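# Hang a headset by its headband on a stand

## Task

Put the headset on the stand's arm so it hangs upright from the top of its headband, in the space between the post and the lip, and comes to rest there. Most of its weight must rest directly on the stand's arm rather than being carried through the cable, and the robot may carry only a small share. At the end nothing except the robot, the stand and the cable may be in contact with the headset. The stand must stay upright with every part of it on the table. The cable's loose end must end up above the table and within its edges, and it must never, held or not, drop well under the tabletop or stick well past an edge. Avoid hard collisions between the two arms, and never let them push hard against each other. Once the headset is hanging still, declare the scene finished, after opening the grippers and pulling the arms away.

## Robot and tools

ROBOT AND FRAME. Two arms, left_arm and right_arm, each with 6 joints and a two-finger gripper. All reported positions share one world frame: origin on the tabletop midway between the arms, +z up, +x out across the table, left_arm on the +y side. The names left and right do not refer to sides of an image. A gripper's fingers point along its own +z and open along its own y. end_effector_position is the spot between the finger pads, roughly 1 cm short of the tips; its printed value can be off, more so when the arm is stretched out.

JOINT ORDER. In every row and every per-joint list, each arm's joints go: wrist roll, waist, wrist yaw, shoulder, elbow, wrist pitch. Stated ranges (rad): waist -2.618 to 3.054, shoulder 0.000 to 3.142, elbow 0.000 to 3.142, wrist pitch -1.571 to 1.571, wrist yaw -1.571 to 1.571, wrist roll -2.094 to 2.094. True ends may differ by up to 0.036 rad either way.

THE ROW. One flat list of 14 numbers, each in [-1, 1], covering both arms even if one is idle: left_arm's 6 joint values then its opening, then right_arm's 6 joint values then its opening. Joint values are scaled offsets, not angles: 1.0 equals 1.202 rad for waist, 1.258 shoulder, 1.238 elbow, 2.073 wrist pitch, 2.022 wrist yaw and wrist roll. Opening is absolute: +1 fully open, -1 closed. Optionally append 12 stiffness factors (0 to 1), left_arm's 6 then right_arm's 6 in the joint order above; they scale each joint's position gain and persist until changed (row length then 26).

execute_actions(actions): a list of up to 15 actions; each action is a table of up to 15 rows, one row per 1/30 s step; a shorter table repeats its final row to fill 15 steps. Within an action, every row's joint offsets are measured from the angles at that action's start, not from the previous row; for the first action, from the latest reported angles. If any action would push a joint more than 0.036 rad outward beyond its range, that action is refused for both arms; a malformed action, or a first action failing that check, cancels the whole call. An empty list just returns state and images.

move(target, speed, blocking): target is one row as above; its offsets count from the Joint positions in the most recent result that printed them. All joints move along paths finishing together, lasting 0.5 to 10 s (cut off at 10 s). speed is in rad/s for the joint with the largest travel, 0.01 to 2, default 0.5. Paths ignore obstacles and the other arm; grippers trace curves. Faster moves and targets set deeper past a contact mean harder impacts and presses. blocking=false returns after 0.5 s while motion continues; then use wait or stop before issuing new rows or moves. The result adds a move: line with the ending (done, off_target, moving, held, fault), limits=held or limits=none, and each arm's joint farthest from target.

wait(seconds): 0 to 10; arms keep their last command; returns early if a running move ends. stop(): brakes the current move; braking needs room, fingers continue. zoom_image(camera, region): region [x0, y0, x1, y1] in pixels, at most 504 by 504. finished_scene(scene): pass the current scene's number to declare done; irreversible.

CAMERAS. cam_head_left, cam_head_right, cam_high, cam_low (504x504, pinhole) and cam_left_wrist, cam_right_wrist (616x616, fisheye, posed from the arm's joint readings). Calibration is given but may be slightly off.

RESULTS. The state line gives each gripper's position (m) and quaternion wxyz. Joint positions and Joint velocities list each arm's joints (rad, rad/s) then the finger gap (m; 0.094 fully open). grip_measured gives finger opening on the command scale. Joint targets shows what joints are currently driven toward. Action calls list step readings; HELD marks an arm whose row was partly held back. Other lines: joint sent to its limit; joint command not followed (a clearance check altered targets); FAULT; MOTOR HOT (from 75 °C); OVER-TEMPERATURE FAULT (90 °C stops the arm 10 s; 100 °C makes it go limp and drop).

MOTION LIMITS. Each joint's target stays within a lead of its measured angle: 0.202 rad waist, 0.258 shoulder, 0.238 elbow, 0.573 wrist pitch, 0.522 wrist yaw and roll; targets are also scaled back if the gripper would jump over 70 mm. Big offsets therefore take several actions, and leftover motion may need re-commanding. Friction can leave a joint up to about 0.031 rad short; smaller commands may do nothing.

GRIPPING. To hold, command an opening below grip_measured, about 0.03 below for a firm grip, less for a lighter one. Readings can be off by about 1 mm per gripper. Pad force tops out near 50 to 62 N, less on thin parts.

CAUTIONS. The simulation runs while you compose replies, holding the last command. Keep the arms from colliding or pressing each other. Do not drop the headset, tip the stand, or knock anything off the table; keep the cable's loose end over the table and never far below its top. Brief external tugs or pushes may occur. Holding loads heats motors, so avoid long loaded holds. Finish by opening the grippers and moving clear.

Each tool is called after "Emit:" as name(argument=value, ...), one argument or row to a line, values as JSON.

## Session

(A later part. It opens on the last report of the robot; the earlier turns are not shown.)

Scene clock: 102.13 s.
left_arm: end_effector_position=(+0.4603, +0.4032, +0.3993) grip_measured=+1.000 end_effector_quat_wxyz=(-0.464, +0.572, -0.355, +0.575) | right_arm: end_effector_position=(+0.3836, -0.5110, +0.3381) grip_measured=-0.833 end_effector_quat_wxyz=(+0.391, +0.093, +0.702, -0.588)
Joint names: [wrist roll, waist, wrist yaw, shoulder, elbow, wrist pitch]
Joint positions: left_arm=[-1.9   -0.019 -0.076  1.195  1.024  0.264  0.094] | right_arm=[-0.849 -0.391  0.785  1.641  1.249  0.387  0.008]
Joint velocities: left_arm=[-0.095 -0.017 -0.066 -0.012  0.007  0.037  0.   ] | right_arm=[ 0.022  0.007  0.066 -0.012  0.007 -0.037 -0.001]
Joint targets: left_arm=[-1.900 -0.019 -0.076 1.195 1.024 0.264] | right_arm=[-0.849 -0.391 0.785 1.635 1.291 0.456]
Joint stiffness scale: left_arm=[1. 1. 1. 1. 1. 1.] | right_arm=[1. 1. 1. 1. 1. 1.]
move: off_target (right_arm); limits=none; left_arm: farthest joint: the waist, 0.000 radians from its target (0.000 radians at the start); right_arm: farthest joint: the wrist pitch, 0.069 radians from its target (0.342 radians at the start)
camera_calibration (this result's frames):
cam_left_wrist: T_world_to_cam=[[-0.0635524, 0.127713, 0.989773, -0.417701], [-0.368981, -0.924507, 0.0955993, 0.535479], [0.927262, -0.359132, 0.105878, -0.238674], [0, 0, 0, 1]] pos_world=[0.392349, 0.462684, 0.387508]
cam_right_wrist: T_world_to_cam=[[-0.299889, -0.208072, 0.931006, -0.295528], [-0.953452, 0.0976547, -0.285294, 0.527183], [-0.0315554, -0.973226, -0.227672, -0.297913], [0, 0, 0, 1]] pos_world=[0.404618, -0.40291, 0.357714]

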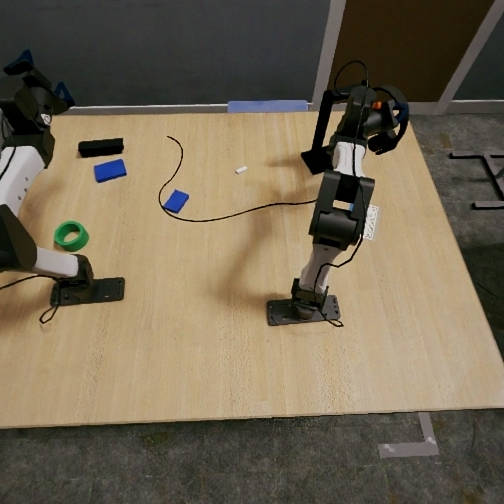

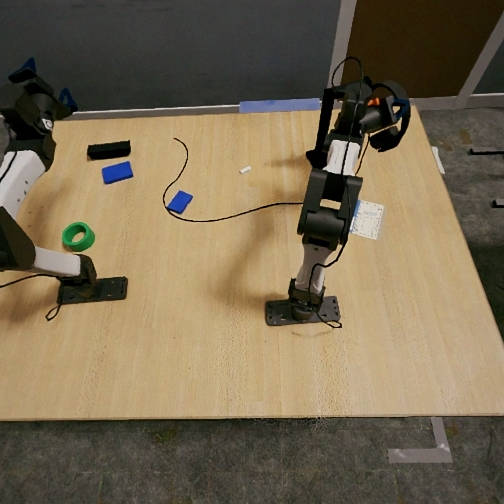

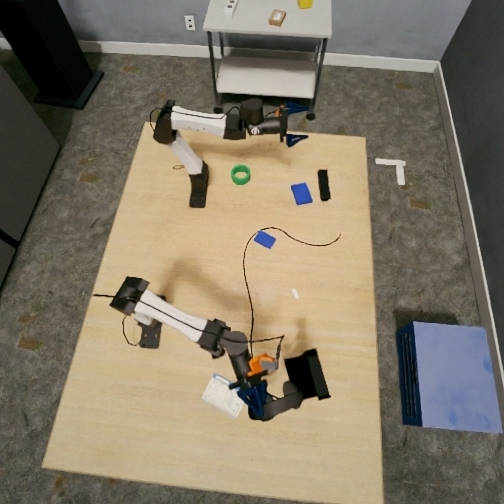

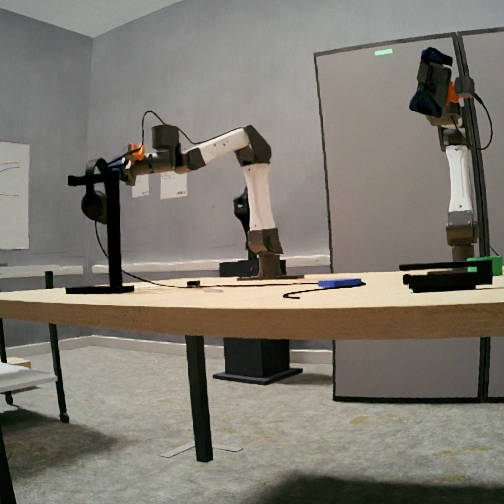

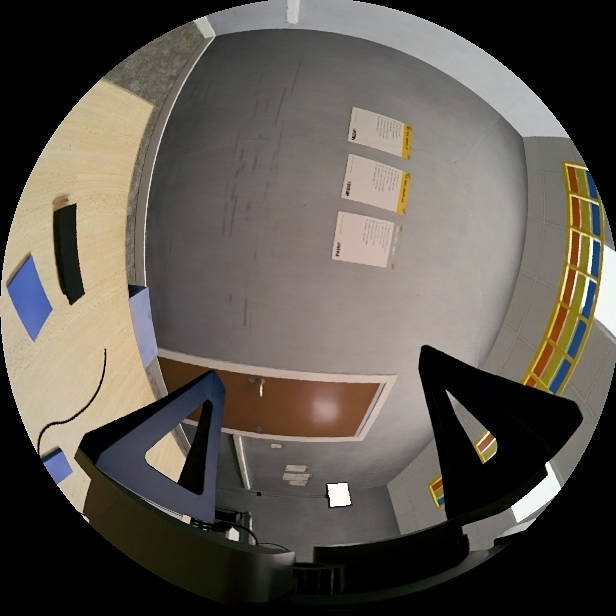

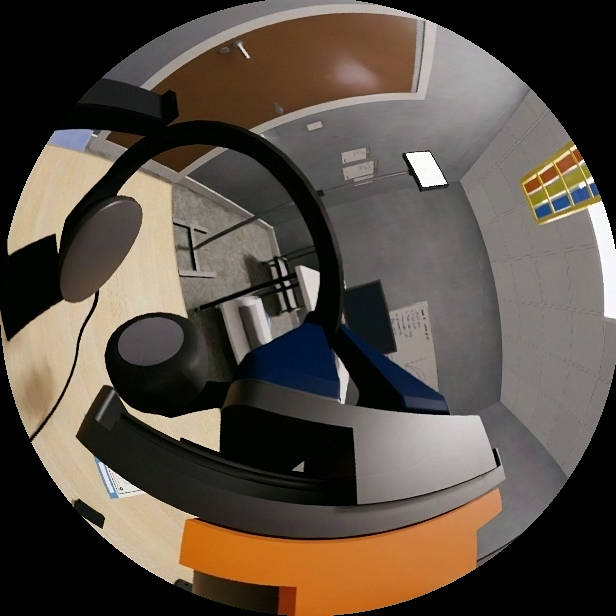

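Emit:
move(
  target=[0,0,0,0,0,0,1,0,-0.085,0,0,0.03,0.035,-0.9],
  speed=0.3,
)

Emit:
move(
  target=[0,0,0,0,0,0,1,0,0,0,0.535,0.81,-0.11,-0.9],
  speed=0.4,
)

Emit:
move(
  target=[0,0,0,0,0,0,1,0,0.11,0,0,0.02,0.035,-0.9],
  speed=0.15,
)

Scene clock: 132.67 s.
left_arm: end_effector_position=(+0.4603, +0.4032, +0.3993) grip_measured=+1.000 end_effector_quat_wxyz=(-0.464, +0.572, -0.355, +0.575) | right_arm: end_effector_position=(+0.3563, -0.5492, +0.3390) grip_measured=-0.833 end_effector_quat_wxyz=(+0.365, +0.127, +0.695, -0.606)
Joint names: [wrist roll, waist, wrist yaw, shoulder, elbow, wrist pitch]
Joint positions: left_arm=[-1.9   -0.019 -0.076  1.195  1.024  0.264  0.094] | right_arm=[-0.849 -0.486  0.784  1.641  1.249  0.392  0.008]
Joint velocities: left_arm=[ 0.007  0.012  0.051 -0.022 -0.002  0.022  0.   ] | right_arm=[-0.007 -0.027  0.022 -0.002  0.002 -0.007 -0.   ]
Joint targets: left_arm=[-1.900 -0.019 -0.076 1.195 1.024 0.264] | right_arm=[-0.849 -0.493 0.785 1.641 1.286 0.460]
Joint stiffness scale: left_arm=[1. 1. 1. 1. 1. 1.] | right_arm=[1. 1. 1. 1. 1. 1.]
move: off_target (right_arm); limits=none; left_arm: farthest joint: the waist, 0.000 radians from its target (0.000 radians at the start); right_arm: farthest joint: the wrist pitch, 0.068 radians from its target (0.071 radians at the start)
camera_calibration (this result's frames):
cam_left_wrist: T_world_to_cam=[[-0.0635524, 0.127713, 0.989773, -0.417701], [-0.368981, -0.924507, 0.0955993, 0.535479], [0.927262, -0.359132, 0.105878, -0.238674], [0, 0, 0, 1]] pos_world=[0.392349, 0.462684, 0.387508]
cam_right_wrist: T_world_to_cam=[[-0.321881, -0.177424, 0.930007, -0.287506], [-0.938978, 0.185668, -0.289564, 0.549704], [-0.121297, -0.966462, -0.22636, -0.300488], [0, 0, 0, 1]] pos_world=[0.387169, -0.443483, 0.358539]

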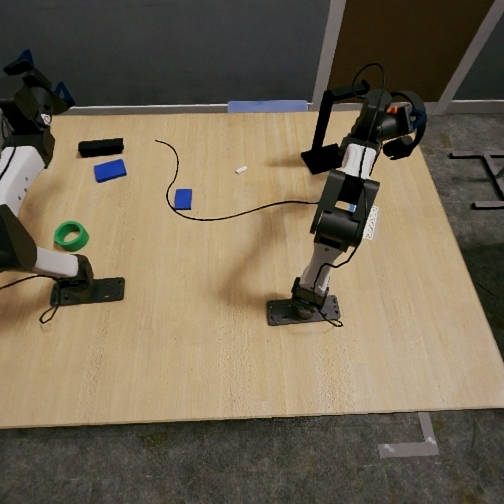

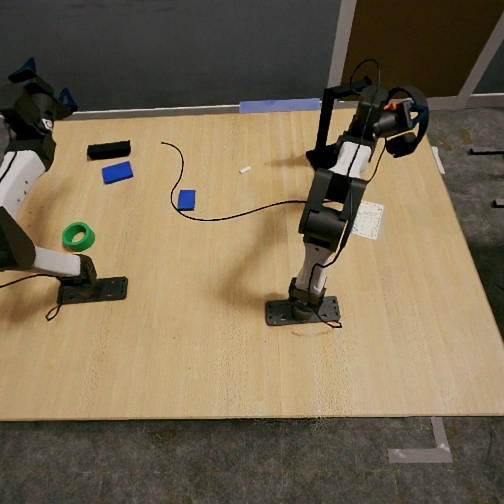

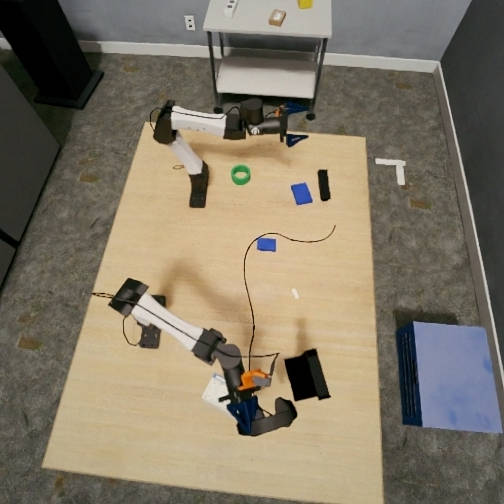

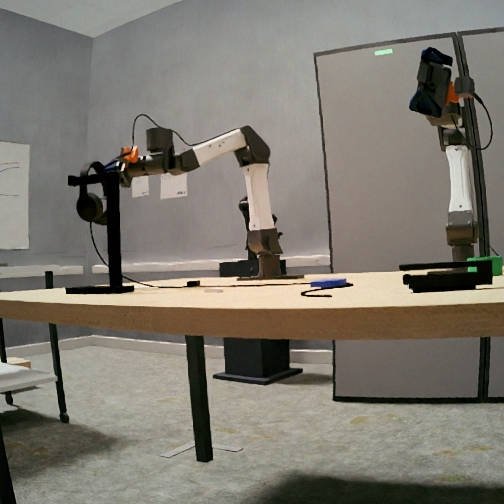

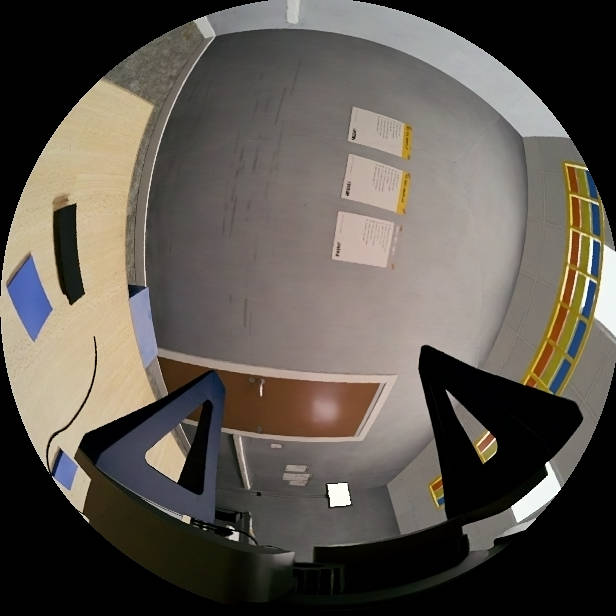

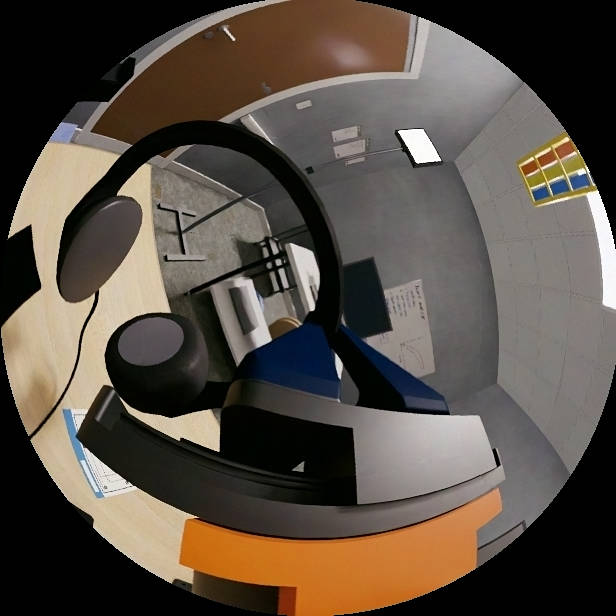

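Scene clock: 135.73 s.
left_arm: end_effector_position=(+0.4603, +0.4032, +0.3993) grip_measured=+1.000 end_effector_quat_wxyz=(-0.464, +0.572, -0.355, +0.575) | right_arm: end_effector_position=(+0.5045, -0.6163, +0.3422) grip_measured=-0.833 end_effector_quat_wxyz=(+0.370, +0.130, +0.691, -0.607)
Joint names: [wrist roll, waist, wrist yaw, shoulder, elbow, wrist pitch]
Joint positions: left_arm=[-1.9   -0.019 -0.076  1.195  1.024  0.264  0.094] | right_arm=[-0.85  -0.486  0.784  2.323  2.213  0.128  0.008]
Joint velocities: left_arm=[ 0.007 -0.007  0.007  0.007 -0.012 -0.022  0.   ] | right_arm=[ 0.037  0.007 -0.037  0.007 -0.022 -0.007  0.001]
Joint targets: left_arm=[-1.900 -0.019 -0.076 1.195 1.024 0.264] | right_arm=[-0.849 -0.486 0.784 2.314 2.252 0.164]
Joint stiffness scale: left_arm=[1. 1. 1. 1. 1. 1.] | right_arm=[1. 1. 1. 1. 1. 1.]
move: off_target (right_arm); limits=none; left_arm: farthest joint: the waist, 0.000 radians from its target (0.000 radians at the start); right_arm: farthest joint: the elbow, 0.039 radians from its target (1.002 radians at the start)
camera_calibration (this result's frames):
cam_left_wrist: T_world_to_cam=[[-0.0635524, 0.127713, 0.989773, -0.417701], [-0.368981, -0.924507, 0.0955993, 0.535479], [0.927262, -0.359132, 0.105878, -0.238674], [0, 0, 0, 1]] pos_world=[0.392349, 0.462684, 0.387508]
cam_right_wrist: T_world_to_cam=[[-0.335091, -0.170891, 0.926558, -0.242788], [-0.934753, 0.183584, -0.304195, 0.703848], [-0.118117, -0.968036, -0.221258, -0.350969], [0, 0, 0, 1]] pos_world=[0.535112, -0.510456, 0.361409]

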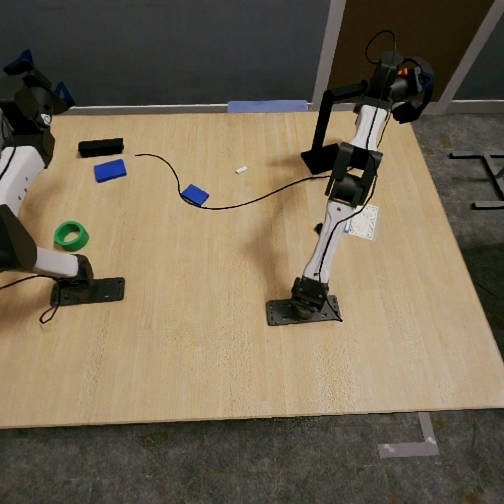

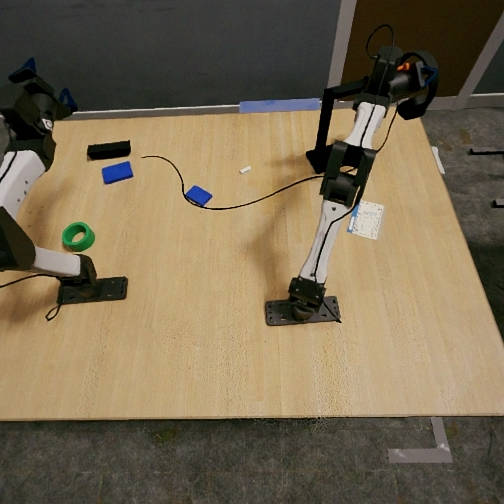

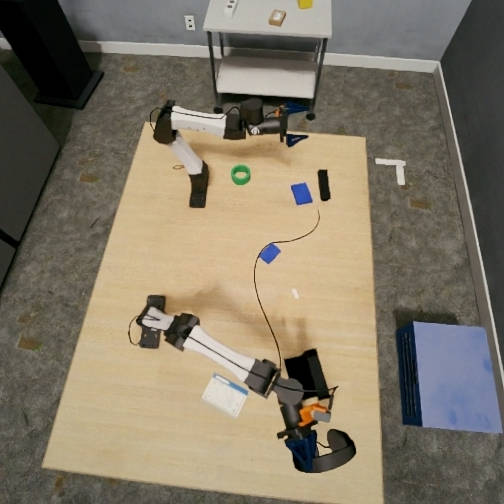

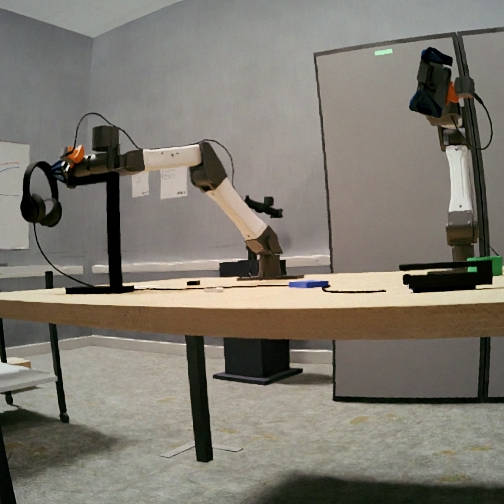

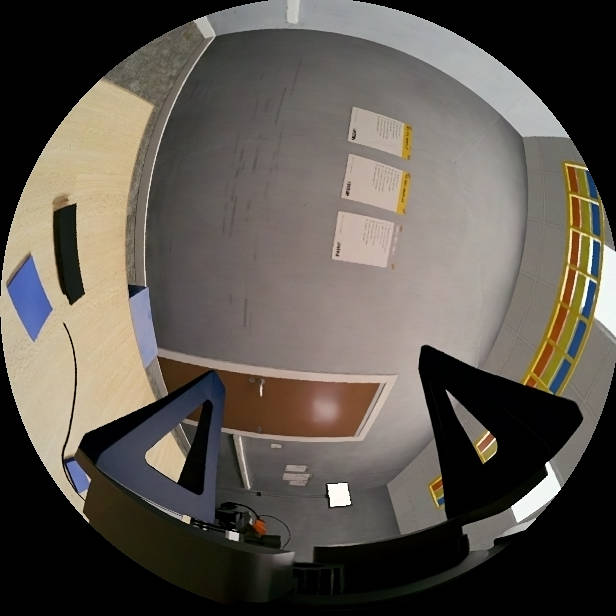

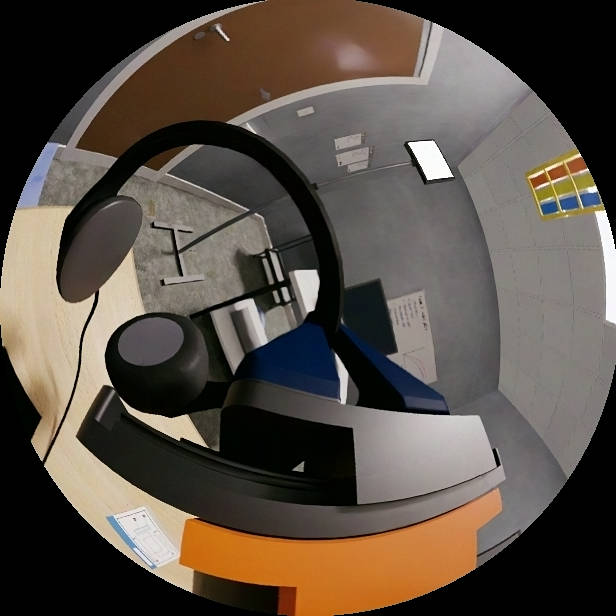

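Scene clock: 137.07 s.
left_arm: end_effector_position=(+0.4603, +0.4032, +0.3993) grip_measured=+1.000 end_effector_quat_wxyz=(-0.464, +0.572, -0.355, +0.575) | right_arm: end_effector_position=(+0.5488, -0.5476, +0.3379) grip_measured=-0.833 end_effector_quat_wxyz=(+0.406, +0.087, +0.698, -0.584)
Joint names: [wrist roll, waist, wrist yaw, shoulder, elbow, wrist pitch]
Joint positions: left_arm=[-1.9   -0.019 -0.076  1.195  1.024  0.264  0.094] | right_arm=[-0.85  -0.362  0.784  2.333  2.213  0.136  0.008]
Joint velocities: left_arm=[-0.051  0.007 -0.007  0.012 -0.002  0.022  0.   ] | right_arm=[-0.022 -0.012  0.051 -0.007 -0.012 -0.022 -0.001]
Joint targets: left_arm=[-1.900 -0.019 -0.076 1.195 1.024 0.264] | right_arm=[-0.850 -0.354 0.784 2.323 2.237 0.200]
Joint stiffness scale: left_arm=[1. 1. 1. 1. 1. 1.] | right_arm=[1. 1. 1. 1. 1. 1.]
move: off_target (right_arm); limits=none; left_arm: farthest joint: the waist, 0.000 radians from its target (0.000 radians at the start); right_arm: farthest joint: the wrist pitch, 0.064 radians from its target (0.073 radians at the start)
camera_calibration (this result's frames):
cam_left_wrist: T_world_to_cam=[[-0.0635524, 0.127713, 0.989773, -0.417701], [-0.368981, -0.924507, 0.0955993, 0.535479], [0.927262, -0.359132, 0.105878, -0.238674], [0, 0, 0, 1]] pos_world=[0.392349, 0.462684, 0.387508]
cam_right_wrist: T_world_to_cam=[[-0.310562, -0.210829, 0.926878, -0.247687], [-0.950552, 0.0673273, -0.30318, 0.676081], [0.00151493, -0.975202, -0.221313, -0.349816], [0, 0, 0, 1]] pos_world=[0.566258, -0.438879, 0.35713]

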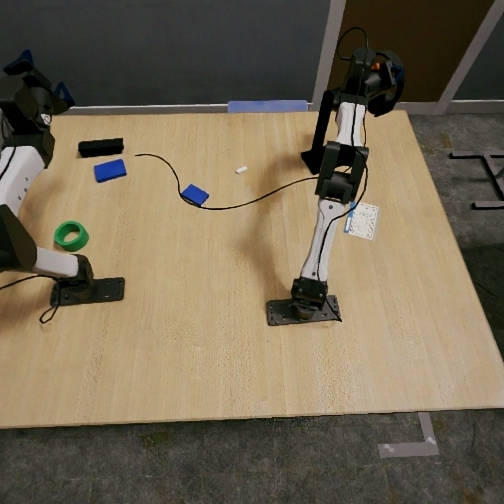

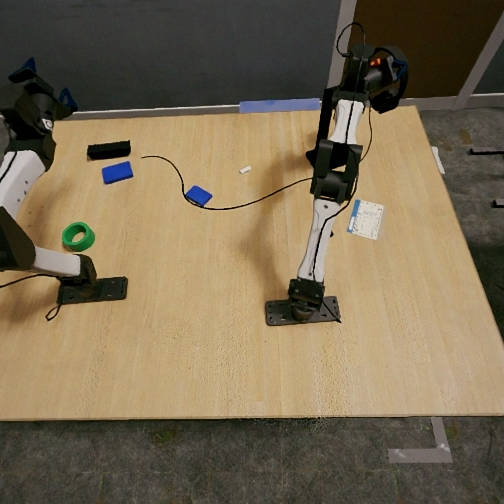

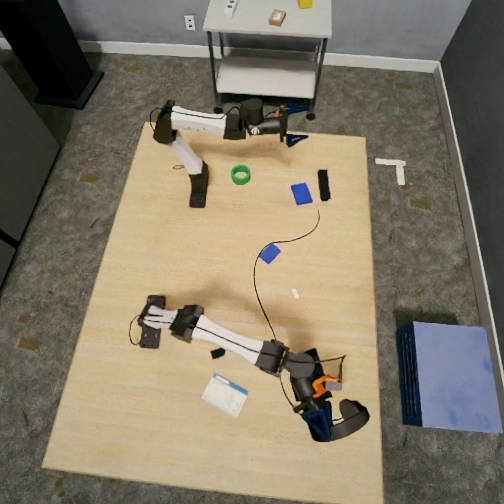

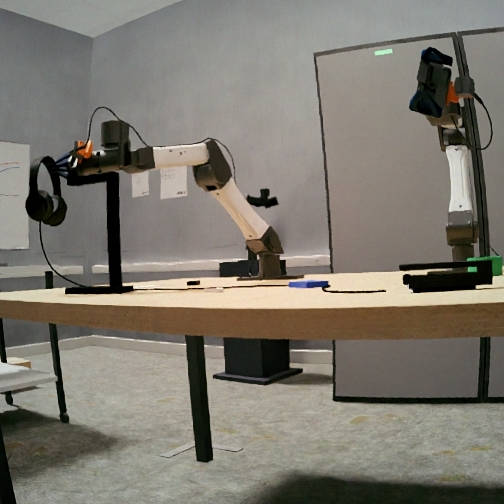

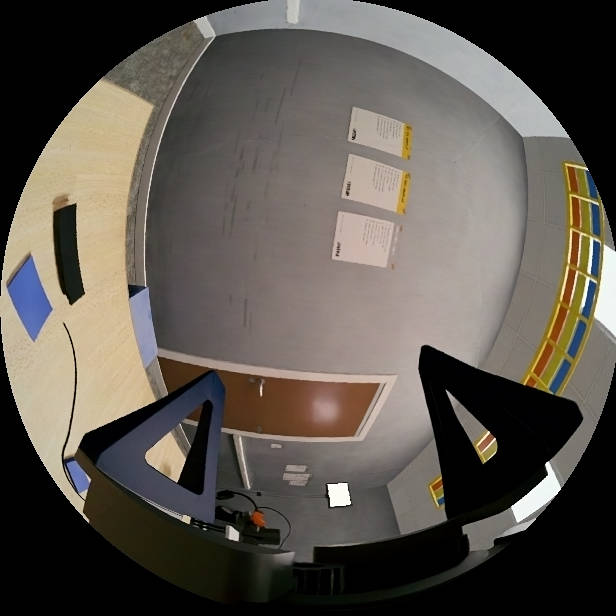

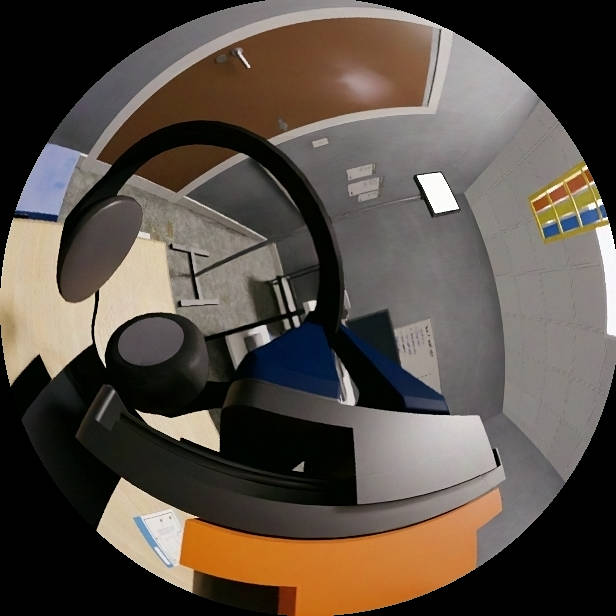

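Emit:
move(
  target=[0,0,0,0,0,0,1,0,0,0.03,-0.25,-0.35,0.10,-0.9],
  speed=0.25,
)

Scene clock: 152.20 s.
left_arm: end_effector_position=(+0.4603, +0.4032, +0.3993) grip_measured=+1.000 end_effector_quat_wxyz=(-0.464, +0.572, -0.355, +0.575) | right_arm: end_effector_position=(+0.4847, -0.5343, +0.3461) grip_measured=-0.833 end_effector_quat_wxyz=(+0.392, +0.106, +0.695, -0.594)
Joint names: [wrist roll, waist, wrist yaw, shoulder, elbow, wrist pitch]
Joint positions: left_arm=[-1.9   -0.019 -0.076  1.195  1.024  0.264  0.094] | right_arm=[-0.85  -0.362  0.837  2.051  1.79   0.279  0.008]
Joint velocities: left_arm=[ 0.007 -0.007 -0.081  0.012 -0.022 -0.095  0.   ] | right_arm=[-0.037  0.002 -0.022  0.017  0.002  0.037 -0.001]
Joint targets: left_arm=[-1.900 -0.019 -0.076 1.195 1.024 0.264] | right_arm=[-0.850 -0.362 0.845 2.018 1.779 0.344]
Joint stiffness scale: left_arm=[1. 1. 1. 1. 1. 1.] | right_arm=[1. 1. 1. 1. 1. 1.]
move: off_target (right_arm); limits=none; left_arm: farthest joint: the waist, 0.000 radians from its target (0.000 radians at the start); right_arm: farthest joint: the wrist pitch, 0.064 radians from its target (0.207 radians at the start)
camera_calibration (this result's frames):
cam_left_wrist: T_world_to_cam=[[-0.0635524, 0.127713, 0.989773, -0.417701], [-0.368981, -0.924507, 0.0955993, 0.535479], [0.927262, -0.359132, 0.105878, -0.238674], [0, 0, 0, 1]] pos_world=[0.392349, 0.462684, 0.387508]
cam_right_wrist: T_world_to_cam=[[-0.323917, -0.194097, 0.925961, -0.256664], [-0.944788, 0.117612, -0.30585, 0.641732], [-0.0495392, -0.973906, -0.221477, -0.309369], [0, 0, 0, 1]] pos_world=[0.507837, -0.426589, 0.365416]

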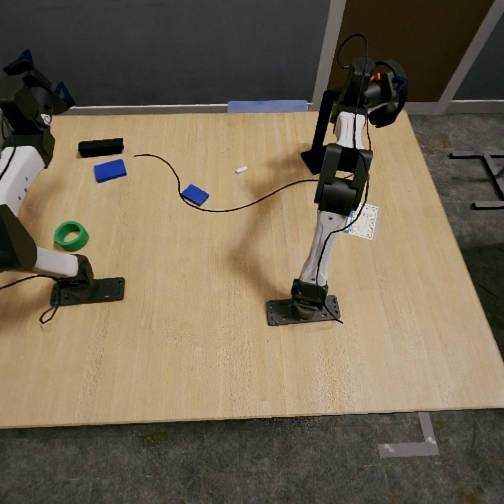

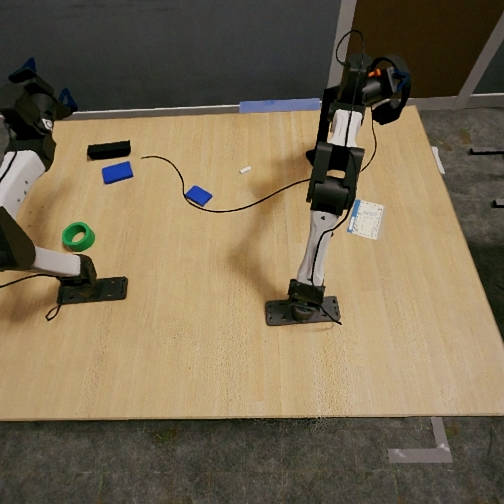

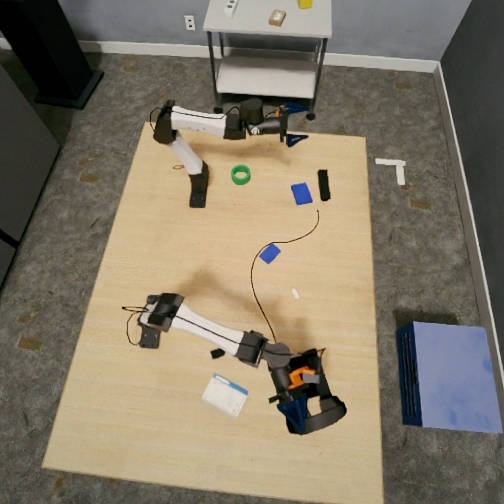

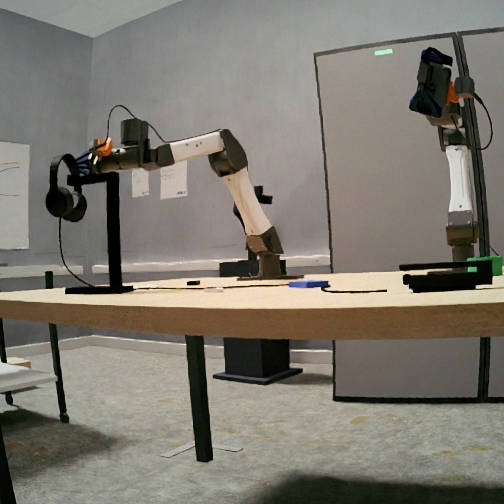

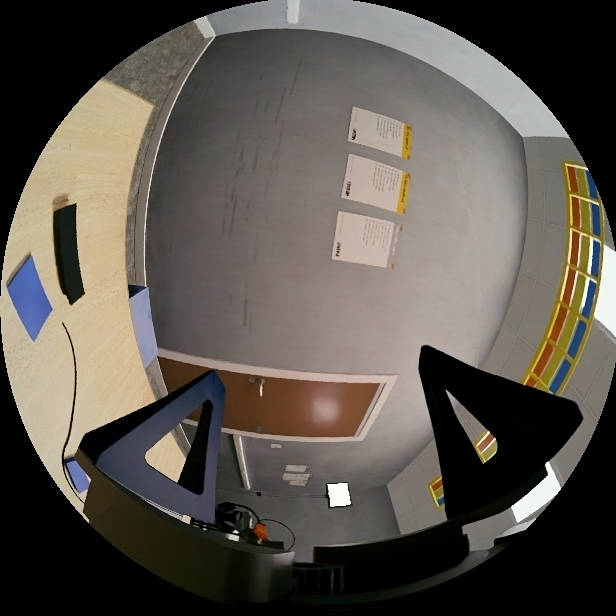

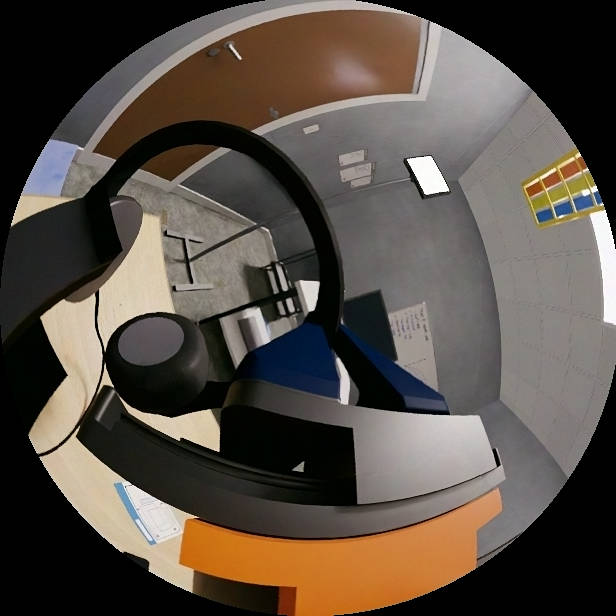

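Emit:
move(
  target=[0,0,0,0,0,0,1,0,0.05,0,0.02,-0.025,0.05,-0.9],
  speed=0.1,
)

Scene clock: 161.23 s.
left_arm: end_effector_position=(+0.4603, +0.4032, +0.3993) grip_measured=+1.000 end_effector_quat_wxyz=(-0.464, +0.572, -0.355, +0.575) | right_arm: end_effector_position=(+0.5049, -0.5102, +0.3263) grip_measured=-0.833 end_effector_quat_wxyz=(+0.402, +0.086, +0.701, -0.584)
Joint names: [wrist roll, waist, wrist yaw, shoulder, elbow, wrist pitch]
Joint positions: left_arm=[-1.9   -0.019 -0.076  1.195  1.024  0.264  0.094] | right_arm=[-0.85  -0.313  0.837  2.082  1.768  0.319  0.008]
Joint velocities: left_arm=[ 0.037 -0.007  0.022 -0.002 -0.007 -0.037  0.   ] | right_arm=[-0.007 -0.002 -0.037 -0.012 -0.007 -0.066  0.001]
Joint targets: left_arm=[-1.900 -0.019 -0.076 1.195 1.024 0.264] | right_arm=[-0.850 -0.302 0.837 2.076 1.759 0.383]
Joint stiffness scale: left_arm=[1. 1. 1. 1. 1. 1.] | right_arm=[1. 1. 1. 1. 1. 1.]
move: off_target (right_arm); limits=none; left_arm: farthest joint: the waist, 0.000 radians from its target (0.000 radians at the start); right_arm: farthest joint: the wrist pitch, 0.063 radians from its target (0.103 radians at the start)
camera_calibration (this result's frames):
cam_left_wrist: T_world_to_cam=[[-0.0635524, 0.127713, 0.989773, -0.417701], [-0.368981, -0.924507, 0.0955993, 0.535479], [0.927262, -0.359132, 0.105878, -0.238674], [0, 0, 0, 1]] pos_world=[0.392349, 0.462684, 0.387508]
cam_right_wrist: T_world_to_cam=[[-0.302066, -0.212773, 0.929238, -0.248804], [-0.953275, 0.0723569, -0.293311, 0.629009], [-0.00482819, -0.974419, -0.224688, -0.31113], [0, 0, 0, 1]] pos_world=[0.522961, -0.401623, 0.345786]

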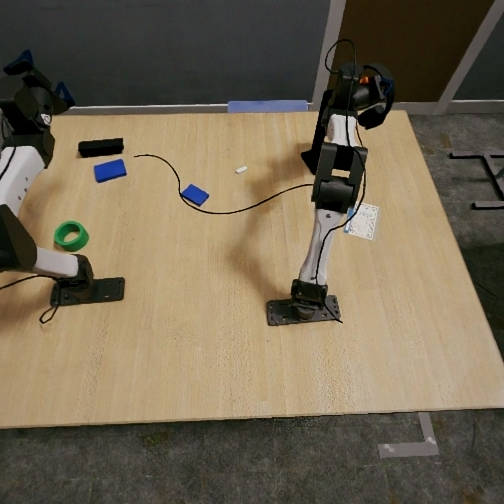

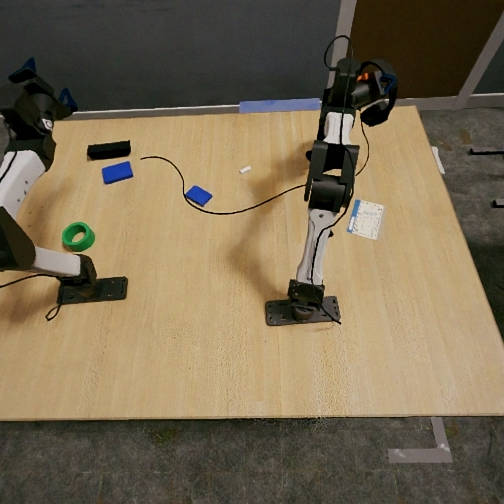

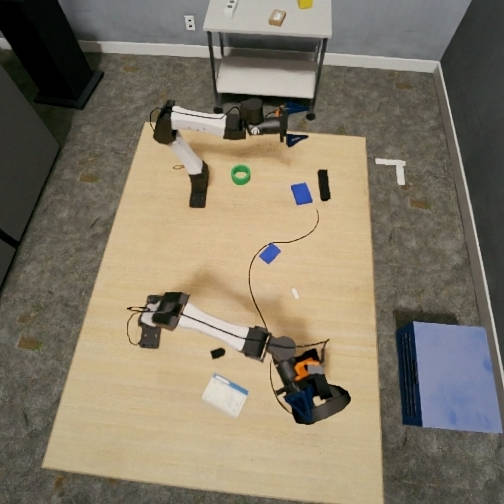

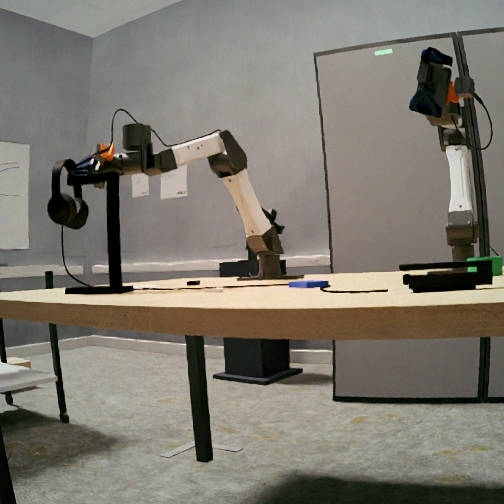

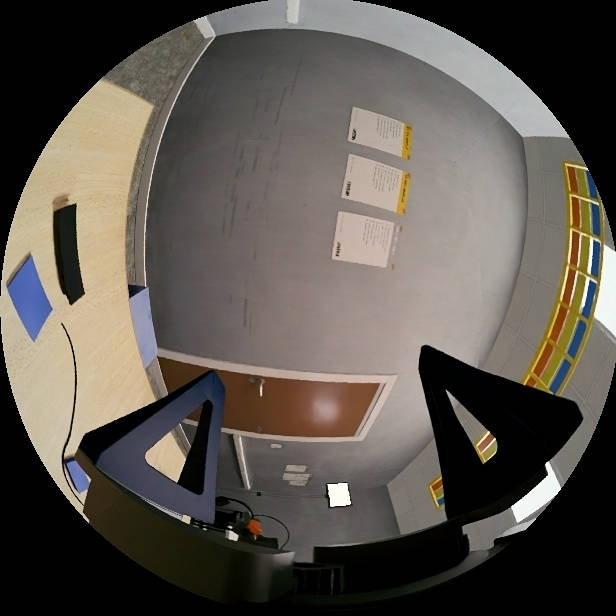

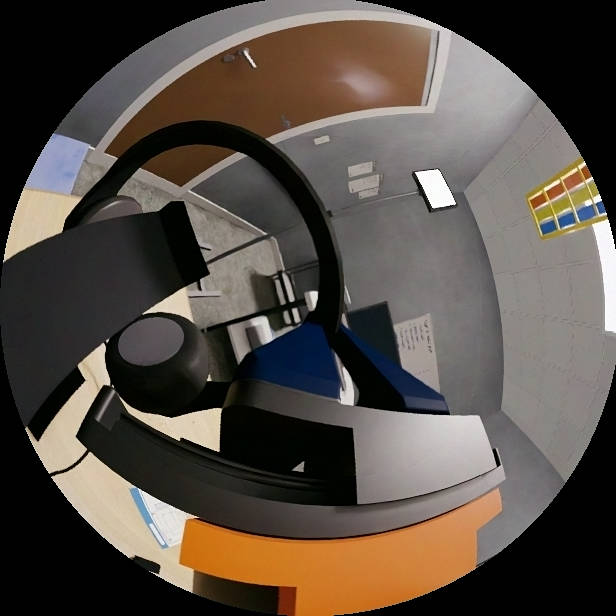

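Emit:
move(
  target=[0,0,0,0,0,0,1,0,0.14,0.15,-0.015,0.02,0.03,-0.9],
  speed=0.15,
)

Scene clock: 173.37 s.
left_arm: end_effector_position=(+0.4603, +0.4032, +0.3993) grip_measured=+1.000 end_effector_quat_wxyz=(-0.464, +0.572, -0.355, +0.575) | right_arm: end_effector_position=(+0.4943, -0.4496, +0.3281) grip_measured=-0.833 end_effector_quat_wxyz=(+0.362, +0.141, +0.690, -0.611)
Joint names: [wrist roll, waist, wrist yaw, shoulder, elbow, wrist pitch]
Joint positions: left_arm=[-1.9   -0.019 -0.076  1.195  1.024  0.264  0.094] | right_arm=[-0.85  -0.162  1.136  2.082  1.768  0.333  0.008]
Joint velocities: left_arm=[-0.037  0.007 -0.037 -0.007 -0.002  0.022  0.   ] | right_arm=[-0.037  0.007 -0.007 -0.022 -0.022  0.007 -0.001]
Joint targets: left_arm=[-1.900 -0.019 -0.076 1.195 1.024 0.264] | right_arm=[-0.850 -0.145 1.141 2.063 1.793 0.382]
Joint stiffness scale: left_arm=[1. 1. 1. 1. 1. 1.] | right_arm=[1. 1. 1. 1. 1. 1.]
move: off_target (right_arm); limits=none; left_arm: farthest joint: the waist, 0.000 radians from its target (0.000 radians at the start); right_arm: farthest joint: the wrist pitch, 0.049 radians from its target (0.062 radians at the start)
camera_calibration (this result's frames):
cam_left_wrist: T_world_to_cam=[[-0.0635524, 0.127713, 0.989773, -0.417701], [-0.368981, -0.924507, 0.0955993, 0.535479], [0.927262, -0.359132, 0.105878, -0.238674], [0, 0, 0, 1]] pos_world=[0.392349, 0.462684, 0.387508]
cam_right_wrist: T_world_to_cam=[[-0.342706, -0.166398, 0.924589, -0.198225], [-0.928242, 0.2115, -0.305997, 0.669358], [-0.144633, -0.963109, -0.226939, -0.176735], [0, 0, 0, 1]] pos_world=[0.527832, -0.344768, 0.347991]

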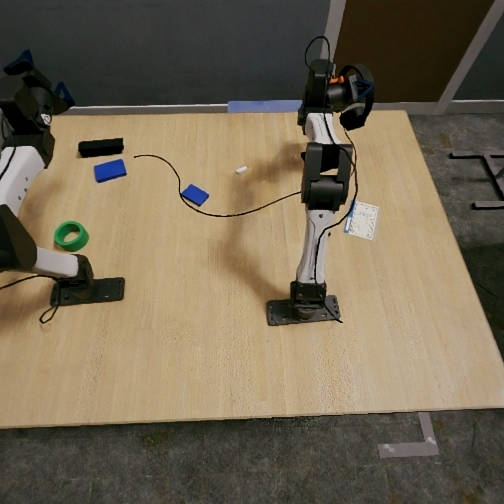

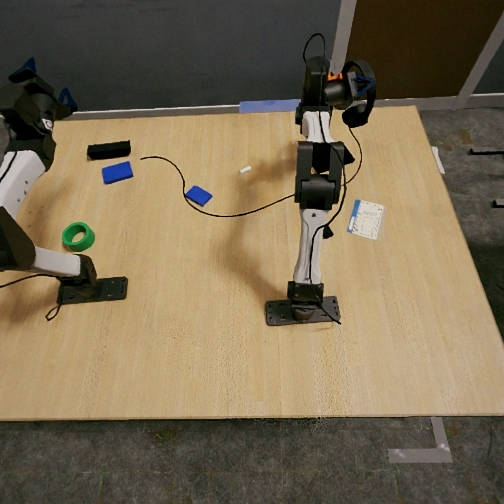

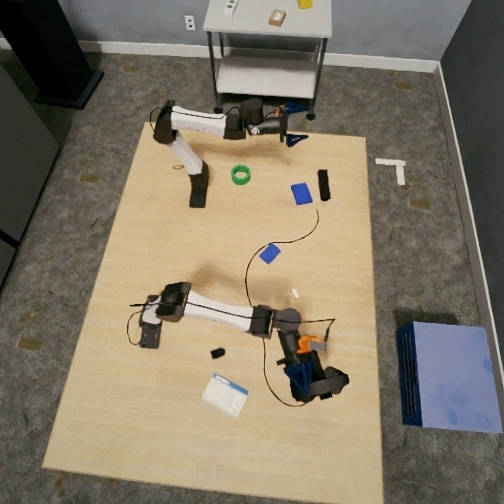

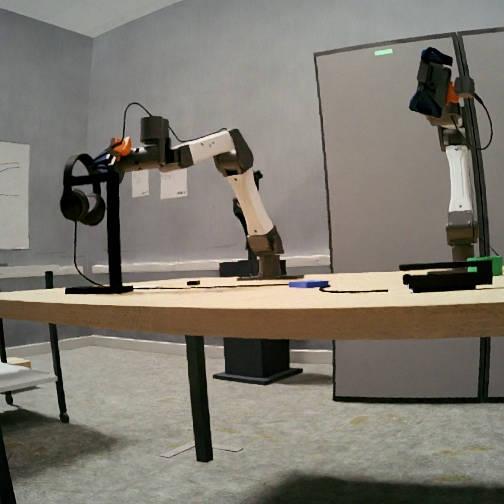

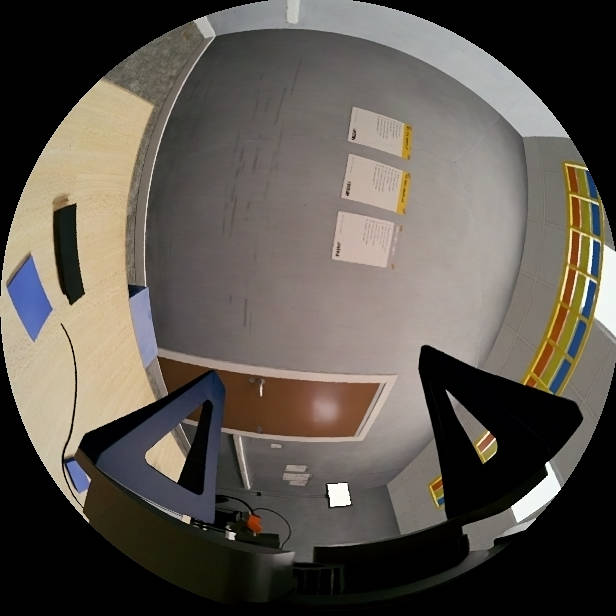

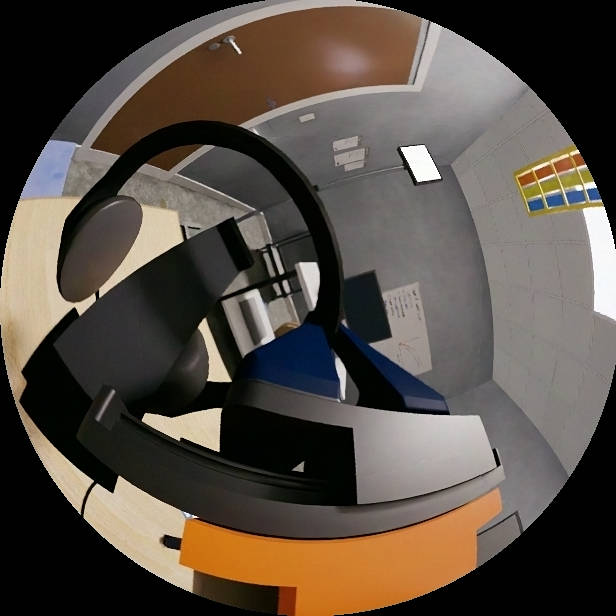

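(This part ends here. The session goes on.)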